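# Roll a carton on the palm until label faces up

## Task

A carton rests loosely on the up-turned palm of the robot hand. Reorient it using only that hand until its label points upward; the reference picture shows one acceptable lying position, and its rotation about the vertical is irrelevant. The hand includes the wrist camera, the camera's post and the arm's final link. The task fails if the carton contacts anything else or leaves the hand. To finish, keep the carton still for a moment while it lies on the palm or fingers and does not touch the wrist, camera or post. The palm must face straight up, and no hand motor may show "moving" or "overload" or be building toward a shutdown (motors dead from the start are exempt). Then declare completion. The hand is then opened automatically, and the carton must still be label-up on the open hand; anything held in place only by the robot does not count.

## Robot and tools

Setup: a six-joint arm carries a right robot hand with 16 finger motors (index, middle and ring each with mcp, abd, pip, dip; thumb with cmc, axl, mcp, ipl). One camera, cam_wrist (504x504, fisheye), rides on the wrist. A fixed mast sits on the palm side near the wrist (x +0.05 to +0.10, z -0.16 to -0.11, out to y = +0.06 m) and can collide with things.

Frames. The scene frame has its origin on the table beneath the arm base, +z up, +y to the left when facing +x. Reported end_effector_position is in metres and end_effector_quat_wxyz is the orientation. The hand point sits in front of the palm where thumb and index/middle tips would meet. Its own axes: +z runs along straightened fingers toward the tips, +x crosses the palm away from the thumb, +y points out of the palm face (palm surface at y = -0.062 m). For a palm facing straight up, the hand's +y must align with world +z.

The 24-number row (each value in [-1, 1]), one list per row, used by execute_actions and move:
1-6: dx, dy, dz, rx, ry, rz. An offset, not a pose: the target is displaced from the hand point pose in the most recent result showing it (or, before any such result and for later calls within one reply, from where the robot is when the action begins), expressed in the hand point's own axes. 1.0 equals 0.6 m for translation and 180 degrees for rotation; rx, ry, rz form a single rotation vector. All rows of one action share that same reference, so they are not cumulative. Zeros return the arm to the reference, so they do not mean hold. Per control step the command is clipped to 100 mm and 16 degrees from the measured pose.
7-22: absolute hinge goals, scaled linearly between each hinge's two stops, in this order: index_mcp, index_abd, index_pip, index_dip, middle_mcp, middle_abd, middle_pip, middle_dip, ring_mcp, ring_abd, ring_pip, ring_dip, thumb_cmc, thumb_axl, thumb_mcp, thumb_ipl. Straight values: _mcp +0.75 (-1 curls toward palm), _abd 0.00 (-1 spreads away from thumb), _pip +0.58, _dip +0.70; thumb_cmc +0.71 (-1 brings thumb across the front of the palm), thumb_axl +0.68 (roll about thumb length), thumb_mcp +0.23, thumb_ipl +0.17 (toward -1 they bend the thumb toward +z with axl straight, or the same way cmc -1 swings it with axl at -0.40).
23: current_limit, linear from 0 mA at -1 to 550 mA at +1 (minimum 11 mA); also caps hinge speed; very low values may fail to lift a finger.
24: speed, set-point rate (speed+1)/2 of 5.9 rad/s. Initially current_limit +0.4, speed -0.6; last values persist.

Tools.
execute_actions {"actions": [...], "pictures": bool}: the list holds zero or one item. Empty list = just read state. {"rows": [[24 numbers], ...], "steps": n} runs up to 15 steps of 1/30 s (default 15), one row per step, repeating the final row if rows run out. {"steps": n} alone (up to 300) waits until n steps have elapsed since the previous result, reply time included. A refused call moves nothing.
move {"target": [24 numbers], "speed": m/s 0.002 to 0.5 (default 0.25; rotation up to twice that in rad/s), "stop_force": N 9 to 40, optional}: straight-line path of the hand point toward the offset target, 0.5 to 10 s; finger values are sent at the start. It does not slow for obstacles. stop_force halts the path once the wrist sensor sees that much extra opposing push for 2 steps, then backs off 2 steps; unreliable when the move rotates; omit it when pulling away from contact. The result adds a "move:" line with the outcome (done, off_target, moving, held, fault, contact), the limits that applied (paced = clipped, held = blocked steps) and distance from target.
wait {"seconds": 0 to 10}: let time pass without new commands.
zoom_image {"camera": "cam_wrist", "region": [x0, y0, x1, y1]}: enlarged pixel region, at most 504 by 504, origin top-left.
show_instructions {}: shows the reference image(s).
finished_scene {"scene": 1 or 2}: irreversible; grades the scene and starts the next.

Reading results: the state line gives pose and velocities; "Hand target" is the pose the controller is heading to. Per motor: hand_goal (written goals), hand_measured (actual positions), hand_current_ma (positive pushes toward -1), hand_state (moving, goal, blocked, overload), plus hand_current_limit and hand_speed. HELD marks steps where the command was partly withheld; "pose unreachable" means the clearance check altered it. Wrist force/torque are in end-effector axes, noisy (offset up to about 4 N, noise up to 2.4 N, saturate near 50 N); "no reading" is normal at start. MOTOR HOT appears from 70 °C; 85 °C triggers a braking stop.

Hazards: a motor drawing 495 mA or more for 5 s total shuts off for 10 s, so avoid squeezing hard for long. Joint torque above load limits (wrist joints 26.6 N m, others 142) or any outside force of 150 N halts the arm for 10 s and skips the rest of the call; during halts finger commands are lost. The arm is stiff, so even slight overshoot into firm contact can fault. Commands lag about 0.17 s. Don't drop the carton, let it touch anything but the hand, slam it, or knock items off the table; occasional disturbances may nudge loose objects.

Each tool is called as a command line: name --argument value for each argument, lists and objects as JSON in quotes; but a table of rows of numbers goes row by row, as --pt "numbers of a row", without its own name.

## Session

show_instructions

execute_actions --actions '[]'

Reference images for this scene: goal picture from the wrist camera place.

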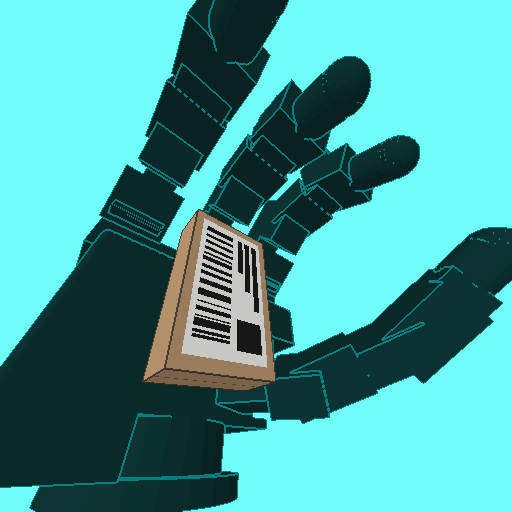

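Scene clock: 0.00 s of 4800.00 s.
end_effector_position=(+0.6115, +0.0823, +0.4912) hand_goal=(+0.046, +0.000, -0.008, +0.280, +0.046, +0.000, -0.008, +0.280, +0.046, +0.000, -0.008, +0.280, -0.104, +0.266, +0.032, -0.018) hand_measured=(+0.060, +0.000, -0.006, +0.282, +0.060, +0.000, -0.006, +0.282, +0.064, +0.000, -0.006, +0.282, -0.092, +0.270, +0.034, -0.016) hand_current_ma=(+79, +0, +12, +12, +78, +0, +12, +14, +91, +0, +13, +12, +63, +27, +11, +11) hand_state=(goal, goal, goal, goal, goal, goal, goal, goal, goal, goal, goal, goal, goal, goal, goal, goal) hand_current_limit=0.40 hand_speed=-0.60 end_effector_quat_wxyz=(+0.495, +0.451, +0.529, +0.522) end_effector_velocity=(-0.001, +0.000, -0.000) end_effector_angular_velocity=(+0.001, +0.000, +0.000)
Joint positions: [-0.162 -1.193  2.181 -4.164 -1.314 -0.044]
Joint velocities: [ 0.    -0.     0.002 -0.001  0.     0.001]
Wrist force (N, on the end effector, along its own x y z axes, offset not removed): no reading
Wrist torque (N m, same axes, about the end effector's origin, offset not removed): no reading
Hand target: +0.611, +0.082, +0.491; +0.495, +0.451, +0.529, +0.522
camera_calibration (this result's frames):
cam_wrist: T_world_to_cam=[[0.0514371, -0.715218, 0.697006, -0.283976], [-0.639288, -0.559774, -0.527222, 0.651017], [0.767245, -0.418469, -0.486023, -0.0731314], [0, 0, 0, 1]] pos_world=[0.486904, 0.130714, 0.50562]

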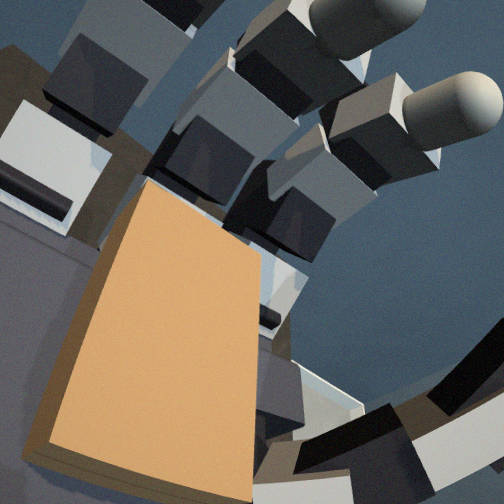

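move --target '[0, -0.097, 0.062, 0.344, 0.009, 0.015, -0.51, 0, -0.72, 0.40, -0.51, 0, -0.68, 0.62, -0.51, 0, -0.72, 0.35, 0.5, 0.27, 0.2, 0.15, 0.2, -0.7]' --speed 0.15

Scene clock: 63.53 s of 4800.00 s.
end_effector_position=(+0.6510, +0.0833, +0.4343) hand_goal=(-0.510, +0.000, -0.720, +0.400, -0.510, +0.000, -0.680, +0.620, -0.510, +0.000, -0.720, +0.350, +0.500, +0.270, +0.200, +0.150) hand_measured=(-0.506, +0.000, -0.720, +0.396, -0.502, +0.000, -0.680, +0.616, -0.506, +0.000, -0.720, +0.346, +0.510, +0.270, +0.200, +0.148) hand_current_ma=(+23, +0, -2, -19, +44, +0, -2, -21, +26, +0, -2, -19, +49, +3, -4, -10) hand_state=(goal, goal, goal, goal, goal, goal, goal, goal, goal, goal, goal, goal, goal, goal, goal, goal) hand_current_limit=0.20 hand_speed=-0.70 end_effector_quat_wxyz=(+0.174, +0.645, +0.718, +0.192) end_effector_velocity=(+0.000, +0.000, +0.000) end_effector_angular_velocity=(-0.002, +0.009, +0.000)
Joint positions: [-0.115 -1.598  1.893 -2.379 -1.467 -0.183]
Joint velocities: [ 0.001  0.001 -0.008  0.016 -0.003 -0.001]
Wrist force (N, on the end effector, along its own x y z axes, offset not removed): [3.2 0.1 3.7]
Wrist torque (N m, same axes, about the end effector's origin, offset not removed): [0.00 -0.48 0.25]
Hand target: +0.651, +0.083, +0.434; +0.174, +0.646, +0.718, +0.192
Off the commanded pose: 0.000 m, 0 deg.
move: done
camera_calibration (this result's frames):
cam_wrist: T_world_to_cam=[[0.646235, -0.687229, 0.331808, -0.476561], [-0.760648, -0.544958, 0.352754, 0.342487], [-0.0616019, -0.480351, -0.87491, 0.582997], [0, 0, 0, 1]] pos_world=[0.604396, 0.139178, 0.547383]

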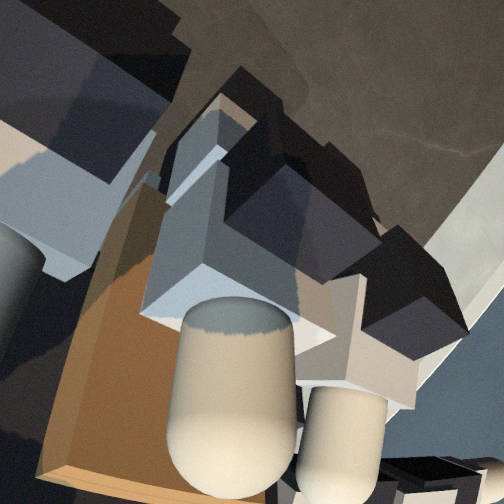

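move --target '[0, -0.071, 0.059, 0.272, 0, 0, -0.51, 0, -0.72, 0.40, -0.51, 0, -0.68, 0.62, -0.51, 0, -0.72, 0.35, 0.5, 0.27, 0.2, 0.15, 0.2, -0.7]' --speed 0.15

Scene clock: 70.73 s of 4800.00 s.
end_effector_position=(+0.6322, +0.0812, +0.3823) hand_goal=(-0.510, +0.000, -0.720, +0.400, -0.510, +0.000, -0.680, +0.620, -0.510, +0.000, -0.720, +0.350, +0.500, +0.270, +0.200, +0.150) hand_measured=(-0.502, +0.000, -0.720, +0.398, -0.496, +0.000, -0.680, +0.618, -0.502, +0.000, -0.720, +0.348, +0.498, +0.270, +0.196, +0.148) hand_current_ma=(+38, +0, -2, -14, +75, +0, +4, -11, +43, +0, -2, -15, -6, +3, -23, -10) hand_state=(goal, goal, goal, goal, goal, goal, goal, goal, goal, goal, goal, goal, goal, goal, goal, goal) hand_current_limit=0.20 hand_speed=-0.70 end_effector_quat_wxyz=(-0.108, +0.659, +0.734, -0.122) end_effector_velocity=(+0.000, -0.001, +0.000) end_effector_angular_velocity=(-0.001, +0.009, -0.001)
Joint positions: [-0.06  -1.253  1.19  -1.182 -1.623 -0.147]
Joint velocities: [-0.     0.007 -0.013  0.014 -0.001  0.001]
Wrist force (N, on the end effector, along its own x y z axes, offset not removed): [1.4 -0.2 2.2]
Wrist torque (N m, same axes, about the end effector's origin, offset not removed): [0.07 -0.25 0.10]
Hand target: +0.632, +0.081, +0.382; -0.109, +0.659, +0.734, -0.123
Off the commanded pose: 0.000 m, 0 deg.
move: done
camera_calibration (this result's frames):
cam_wrist: T_world_to_cam=[[0.700491, -0.681918, -0.210476, -0.27603], [-0.219242, -0.486286, 0.845848, -0.190163], [-0.679151, -0.546364, -0.490144, 0.784], [0, 0, 0, 1]] pos_world=[0.684119, 0.147646, 0.487024]

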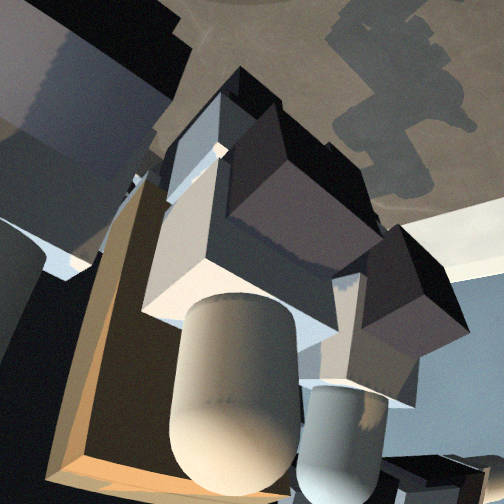

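execute_actions --actions '[]'

Scene clock: 88.70 s of 4800.00 s.
end_effector_position=(+0.6322, +0.0812, +0.3823) hand_goal=(-0.510, +0.000, -0.720, +0.400, -0.510, +0.000, -0.680, +0.620, -0.510, +0.000, -0.720, +0.350, +0.500, +0.270, +0.200, +0.150) hand_measured=(-0.502, +0.000, -0.720, +0.398, -0.496, +0.000, -0.680, +0.618, -0.502, +0.000, -0.720, +0.348, +0.498, +0.270, +0.196, +0.148) hand_current_ma=(+38, +0, -2, -14, +75, +0, +4, -11, +43, +0, -2, -15, -6, +3, -23, -10) hand_state=(goal, goal, goal, goal, goal, goal, goal, goal, goal, goal, goal, goal, goal, goal, goal, goal) hand_current_limit=0.20 hand_speed=-0.70 end_effector_quat_wxyz=(-0.109, +0.659, +0.734, -0.123) end_effector_velocity=(+0.000, -0.000, -0.001) end_effector_angular_velocity=(+0.001, +0.002, +0.001)
Joint positions: [-0.06  -1.252  1.189 -1.181 -1.623 -0.147]
Joint velocities: [-0.     0.001  0.001 -0.     0.    -0.002]
Wrist force (N, on the end effector, along its own x y z axes, offset not removed): [3.1 1.6 1.9]
Wrist torque (N m, same axes, about the end effector's origin, offset not removed): [0.28 -0.50 0.34]
Hand target: +0.632, +0.081, +0.382; -0.109, +0.659, +0.734, -0.123
Off the commanded pose: 0.000 m, 0 deg.
Steps of this call (steps 1 to 539: nothing new was sent). Readings (end_effector_position | what the end effector reports):
1: (+0.6322, +0.0812, +0.3823) | hand_goal=(-0.510, +0.000, -0.720, +0.400, -0.510, +0.000, -0.680, +0.620, -0.510, +0.000, -0.720, +0.350, +0.500, +0.270, +0.200, +0.150) hand_measured=(-0.502, +0.000, -0.720, +0.398, -0.496, +0.000, -0.680, +0.618, -0.502, +0.000, -0.720, +0.348, +0.498, +0.270, +0.196, +0.148) hand_current_ma=(+38, +0, -2, -14, +75, +0, +4, -11, +43, +0, -2, -15, -6, +3, -23, -10) hand_state=(goal, goal, goal, goal, goal, goal, goal, goal, goal, goal, goal, goal, goal, goal, goal, goal) hand_current_limit=0.20 hand_speed=-0.70
2: (+0.6322, +0.0812, +0.3823) | hand_goal=(-0.510, +0.000, -0.720, +0.400, -0.510, +0.000, -0.680, +0.620, -0.510, +0.000, -0.720, +0.350, +0.500, +0.270, +0.200, +0.150) hand_measured=(-0.502, +0.000, -0.720, +0.398, -0.496, +0.000, -0.680, +0.618, -0.502, +0.000, -0.720, +0.348, +0.498, +0.270, +0.196, +0.148) hand_current_ma=(+38, +0, -2, -14, +75, +0, +4, -11, +43, +0, -2, -15, -6, +3, -23, -10) hand_state=(goal, goal, goal, goal, goal, goal, goal, goal, goal, goal, goal, goal, goal, goal, goal, goal) hand_current_limit=0.20 hand_speed=-0.70
4: (+0.6322, +0.0812, +0.3823) | hand_goal=(-0.510, +0.000, -0.720, +0.400, -0.510, +0.000, -0.680, +0.620, -0.510, +0.000, -0.720, +0.350, +0.500, +0.270, +0.200, +0.150) hand_measured=(-0.502, +0.000, -0.720, +0.398, -0.496, +0.000, -0.680, +0.618, -0.502, +0.000, -0.720, +0.348, +0.498, +0.270, +0.196, +0.148) hand_current_ma=(+38, +0, -2, -14, +75, +0, +4, -11, +43, +0, -2, -15, -6, +3, -23, -10) hand_state=(goal, goal, goal, goal, goal, goal, goal, goal, goal, goal, goal, goal, goal, goal, goal, goal) hand_current_limit=0.20 hand_speed=-0.70
8: (+0.6322, +0.0812, +0.3823) | hand_goal=(-0.510, +0.000, -0.720, +0.400, -0.510, +0.000, -0.680, +0.620, -0.510, +0.000, -0.720, +0.350, +0.500, +0.270, +0.200, +0.150) hand_measured=(-0.502, +0.000, -0.720, +0.398, -0.496, +0.000, -0.680, +0.618, -0.502, +0.000, -0.720, +0.348, +0.498, +0.270, +0.196, +0.148) hand_current_ma=(+38, +0, -2, -14, +75, +0, +4, -11, +43, +0, -2, -15, -6, +3, -23, -10) hand_state=(goal, goal, goal, goal, goal, goal, goal, goal, goal, goal, goal, goal, goal, goal, goal, goal) hand_current_limit=0.20 hand_speed=-0.70
539: the state above
camera_calibration (this result's frames):
cam_wrist: T_world_to_cam=[[0.700272, -0.681957, -0.211076, -0.275667], [-0.218459, -0.486206, 0.846097, -0.190733], [-0.679628, -0.546387, -0.489456, 0.784024], [0, 0, 0, 1]] pos_world=[0.684219, 0.147651, 0.486937]

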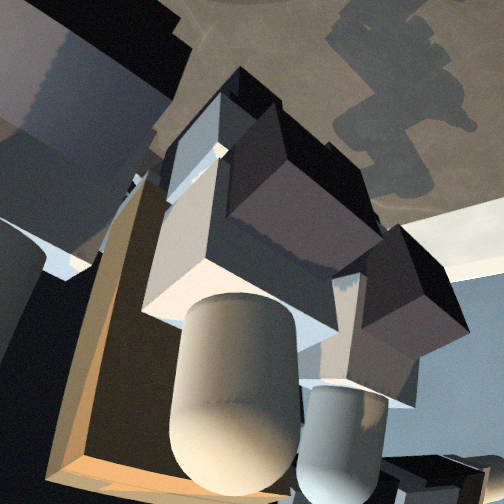

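move --target '[0,0,0,0,0,0,-0.51,0,-0.72,0.40,-0.51,0,-0.05,0.45,-0.51,0,-0.72,0.35,0.5,0.27,0.2,0.15,0.2,-0.84]' --speed 0.05

Scene clock: 114.97 s of 4800.00 s.
end_effector_position=(+0.6322, +0.0812, +0.3823) hand_goal=(-0.510, +0.000, -0.720, +0.400, -0.510, +0.000, -0.050, +0.450, -0.510, +0.000, -0.720, +0.350, +0.500, +0.270, +0.200, +0.150) hand_measured=(-0.502, +0.000, -0.720, +0.398, -0.492, +0.000, -0.046, +0.456, -0.502, +0.000, -0.720, +0.348, +0.498, +0.270, +0.196, +0.148) hand_current_ma=(+38, +0, -2, -14, +102, +0, +21, +26, +43, +0, -2, -15, -6, +3, -23, -10) hand_state=(goal, goal, goal, goal, goal, goal, goal, goal, goal, goal, goal, goal, goal, goal, goal, goal) hand_current_limit=0.20 hand_speed=-0.84 end_effector_quat_wxyz=(-0.109, +0.659, +0.734, -0.123) end_effector_velocity=(+0.001, -0.000, -0.000) end_effector_angular_velocity=(+0.000, -0.001, -0.001)
Joint positions: [-0.06  -1.252  1.189 -1.181 -1.623 -0.147]
Joint velocities: [-0.001  0.002 -0.002 -0.001  0.     0.   ]
Wrist force (N, on the end effector, along its own x y z axes, offset not removed): [2.1 -2.7 -0.3]
Wrist torque (N m, same axes, about the end effector's origin, offset not removed): [-0.08 -0.45 0.20]
Hand target: +0.632, +0.081, +0.382; -0.109, +0.659, +0.734, -0.123
Off the commanded pose: 0.000 m, 0 deg.
move: done
camera_calibration (this result's frames):
cam_wrist: T_world_to_cam=[[0.700272, -0.681957, -0.211076, -0.275667], [-0.218459, -0.486206, 0.846097, -0.190733], [-0.679628, -0.546386, -0.489456, 0.784024], [0, 0, 0, 1]] pos_world=[0.684219, 0.147651, 0.486937]

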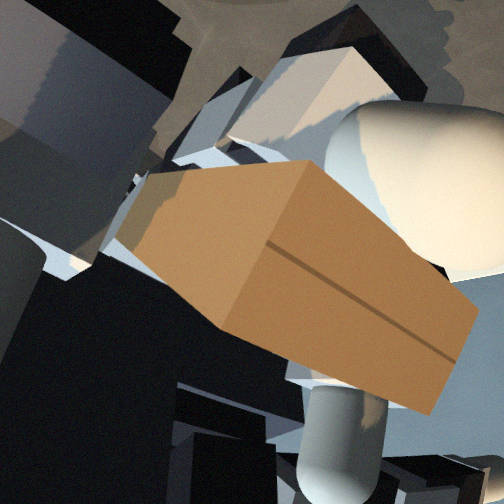

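move --target '[0,0,0,0,0,0,-0.51,0,-0.72,0.40,-0.51,0,0.45,0.2,-0.51,0,-0.72,0.35,0.5,0.27,0.2,0.15,0.2,-0.85]' --speed 0.05

Scene clock: 127.30 s of 4800.00 s.
end_effector_position=(+0.6322, +0.0812, +0.3823) hand_goal=(-0.510, +0.000, -0.720, +0.400, -0.510, +0.000, +0.450, +0.200, -0.510, +0.000, -0.720, +0.350, +0.500, +0.270, +0.200, +0.150) hand_measured=(-0.502, +0.000, -0.720, +0.398, -0.490, +0.000, +0.456, +0.208, -0.502, +0.000, -0.720, +0.348, +0.498, +0.270, +0.196, +0.148) hand_current_ma=(+38, +0, -2, -14, +112, +0, +28, +45, +43, +0, -2, -15, -7, +3, -23, -10) hand_state=(goal, goal, goal, goal, blocked, goal, goal, goal, goal, goal, goal, goal, goal, goal, goal, goal) hand_current_limit=0.20 hand_speed=-0.85 end_effector_quat_wxyz=(-0.109, +0.659, +0.734, -0.123) end_effector_velocity=(+0.000, +0.000, +0.000) end_effector_angular_velocity=(-0.000, -0.001, -0.000)
Joint positions: [-0.06  -1.252  1.189 -1.181 -1.623 -0.147]
Joint velocities: [ 0.     0.    -0.001 -0.     0.     0.   ]
Wrist force (N, on the end effector, along its own x y z axes, offset not removed): [2.1 2.7 1.8]
Wrist torque (N m, same axes, about the end effector's origin, offset not removed): [0.28 -0.28 0.35]
Hand target: +0.632, +0.081, +0.382; -0.109, +0.659, +0.734, -0.123
Off the commanded pose: 0.000 m, 0 deg.
move: done
camera_calibration (this result's frames):
cam_wrist: T_world_to_cam=[[0.700272, -0.681957, -0.211076, -0.275667], [-0.218459, -0.486206, 0.846097, -0.190733], [-0.679628, -0.546387, -0.489456, 0.784024], [0, 0, 0, 1]] pos_world=[0.684219, 0.147651, 0.486938]

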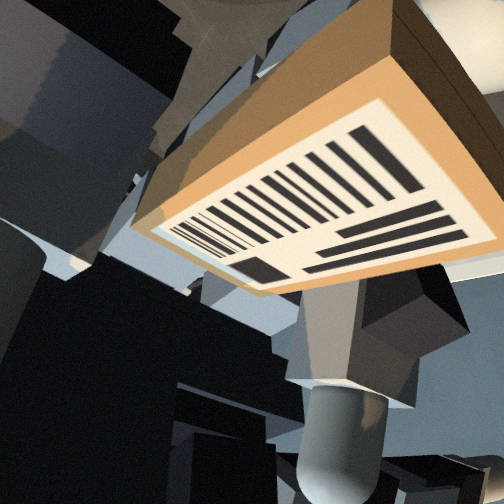

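move --target '[0,-0.0008,-0.1015,-0.30,0,0,0.12,0,-0.10,0.53,0.12,0,0.45,0.2,0.12,0,-0.10,0.5,0.7,0.68,0.23,0.17,0.2,-0.93]' --speed 0.15

Scene clock: 150.53 s of 4800.00 s.
end_effector_position=(+0.6511, +0.0833, +0.4401) hand_goal=(+0.120, +0.000, -0.100, +0.530, +0.120, +0.000, +0.450, +0.200, +0.120, +0.000, -0.100, +0.500, +0.700, +0.680, +0.230, +0.170) hand_measured=(+0.128, +0.000, -0.100, +0.528, +0.140, +0.000, +0.456, +0.208, +0.130, +0.000, -0.100, +0.498, +0.704, +0.678, +0.220, +0.166) hand_current_ma=(+48, +0, +0, -12, +112, +0, +29, +45, +56, +0, +0, -12, +23, -16, -78, -33) hand_state=(goal, goal, goal, goal, blocked, goal, goal, goal, goal, goal, goal, goal, goal, goal, goal, goal) hand_current_limit=0.20 hand_speed=-0.93 end_effector_quat_wxyz=(+0.203, +0.637, +0.709, +0.224) end_effector_velocity=(+0.000, -0.000, -0.001) end_effector_angular_velocity=(+0.001, +0.001, -0.001)
Joint positions: [-0.121 -1.605  1.949 -2.516 -1.448 -0.179]
Joint velocities: [-0.     0.002  0.    -0.001  0.     0.001]
Wrist force (N, on the end effector, along its own x y z axes, offset not removed): [2.5 -0.2 4.3]
Wrist torque (N m, same axes, about the end effector's origin, offset not removed): [-0.15 -0.55 0.13]
Hand target: +0.651, +0.083, +0.440; +0.203, +0.637, +0.709, +0.224
Off the commanded pose: 0.000 m, 0 deg.
move: done
camera_calibration (this result's frames):
cam_wrist: T_world_to_cam=[[0.61512, -0.690518, 0.380541, -0.47945], [-0.788284, -0.548005, 0.279819, 0.390881], [0.0153181, -0.472097, -0.881414, 0.540182], [0, 0, 0, 1]] pos_world=[0.59477, 0.138154, 0.549199]

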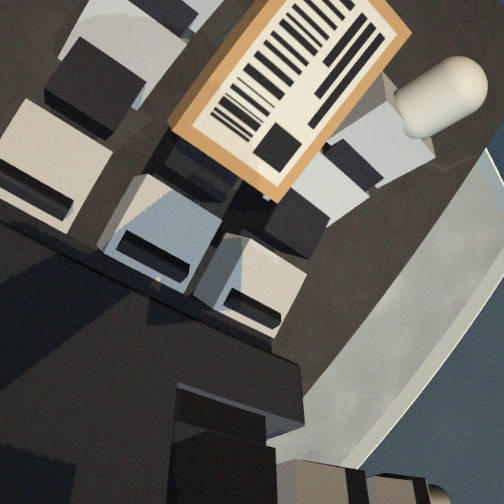

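move --target '[0,-0.0015,-0.1029,-0.3044,0,0,0.75,0,0.578,0.69,0.74,0,0.565,0.66,0.75,0,0.578,0.69,0.7,0.68,0.23,0.17,0.2,-0.93]' --speed 0.17

Scene clock: 173.97 s of 4800.00 s.
end_effector_position=(+0.6148, +0.0796, +0.4902) hand_goal=(+0.750, +0.000, +0.578, +0.690, +0.740, +0.000, +0.566, +0.660, +0.750, +0.000, +0.578, +0.690, +0.700, +0.680, +0.230, +0.170) hand_measured=(+0.760, +0.000, +0.578, +0.688, +0.764, +0.000, +0.572, +0.660, +0.762, +0.000, +0.578, +0.688, +0.710, +0.678, +0.228, +0.168) hand_current_ma=(+53, +0, +3, -11, +125, +0, +32, +2, +61, +0, +3, -11, +52, -16, -14, -14) hand_state=(goal, goal, goal, goal, blocked, goal, goal, goal, goal, goal, goal, goal, goal, goal, goal, goal) hand_current_limit=0.20 hand_speed=-0.93 end_effector_quat_wxyz=(+0.473, +0.473, +0.526, +0.525) end_effector_velocity=(+0.000, -0.000, -0.002) end_effector_angular_velocity=(-0.000, +0.004, -0.000)
Joint positions: [-0.159 -1.218  2.187 -4.108 -1.318 -0.001]
Joint velocities: [ 0.     0.002  0.001  0.001 -0.    -0.001]
Wrist force (N, on the end effector, along its own x y z axes, offset not removed): [1.1 -2.2 0.5]
Wrist torque (N m, same axes, about the end effector's origin, offset not removed): [-0.07 -0.02 0.06]
Hand target: +0.615, +0.080, +0.490; +0.473, +0.473, +0.526, +0.525
Off the commanded pose: 0.000 m, 0 deg.
move: done
camera_calibration (this result's frames):
cam_wrist: T_world_to_cam=[[0.0800116, -0.74774, 0.659154, -0.281797], [-0.660326, -0.535125, -0.526888, 0.661905], [0.746704, -0.393099, -0.536568, -0.0418829], [0, 0, 0, 1]] pos_world=[0.490894, 0.127027, 0.512024]

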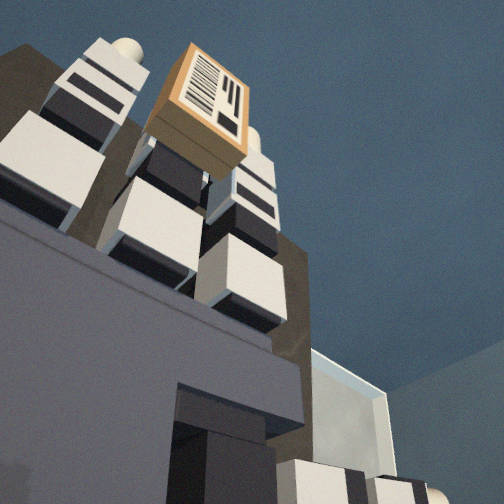

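zoom_image --camera "cam_wrist" --region '[60, 20, 320, 280]'

Region (60, 20, 320, 280) of cam_wrist's 504x504 image, scaled by 1.938, with more detail than that image has.

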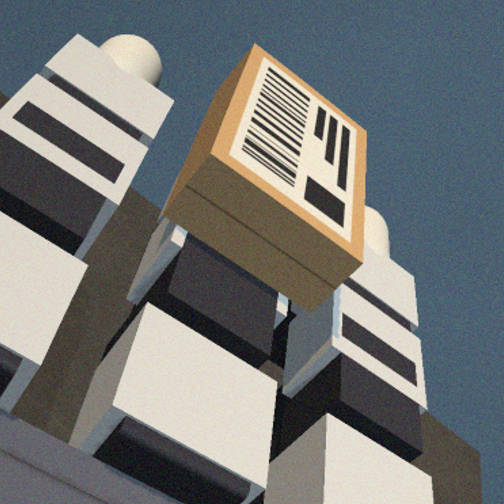

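finished_scene --scene 2

The scene is finished: the task was done.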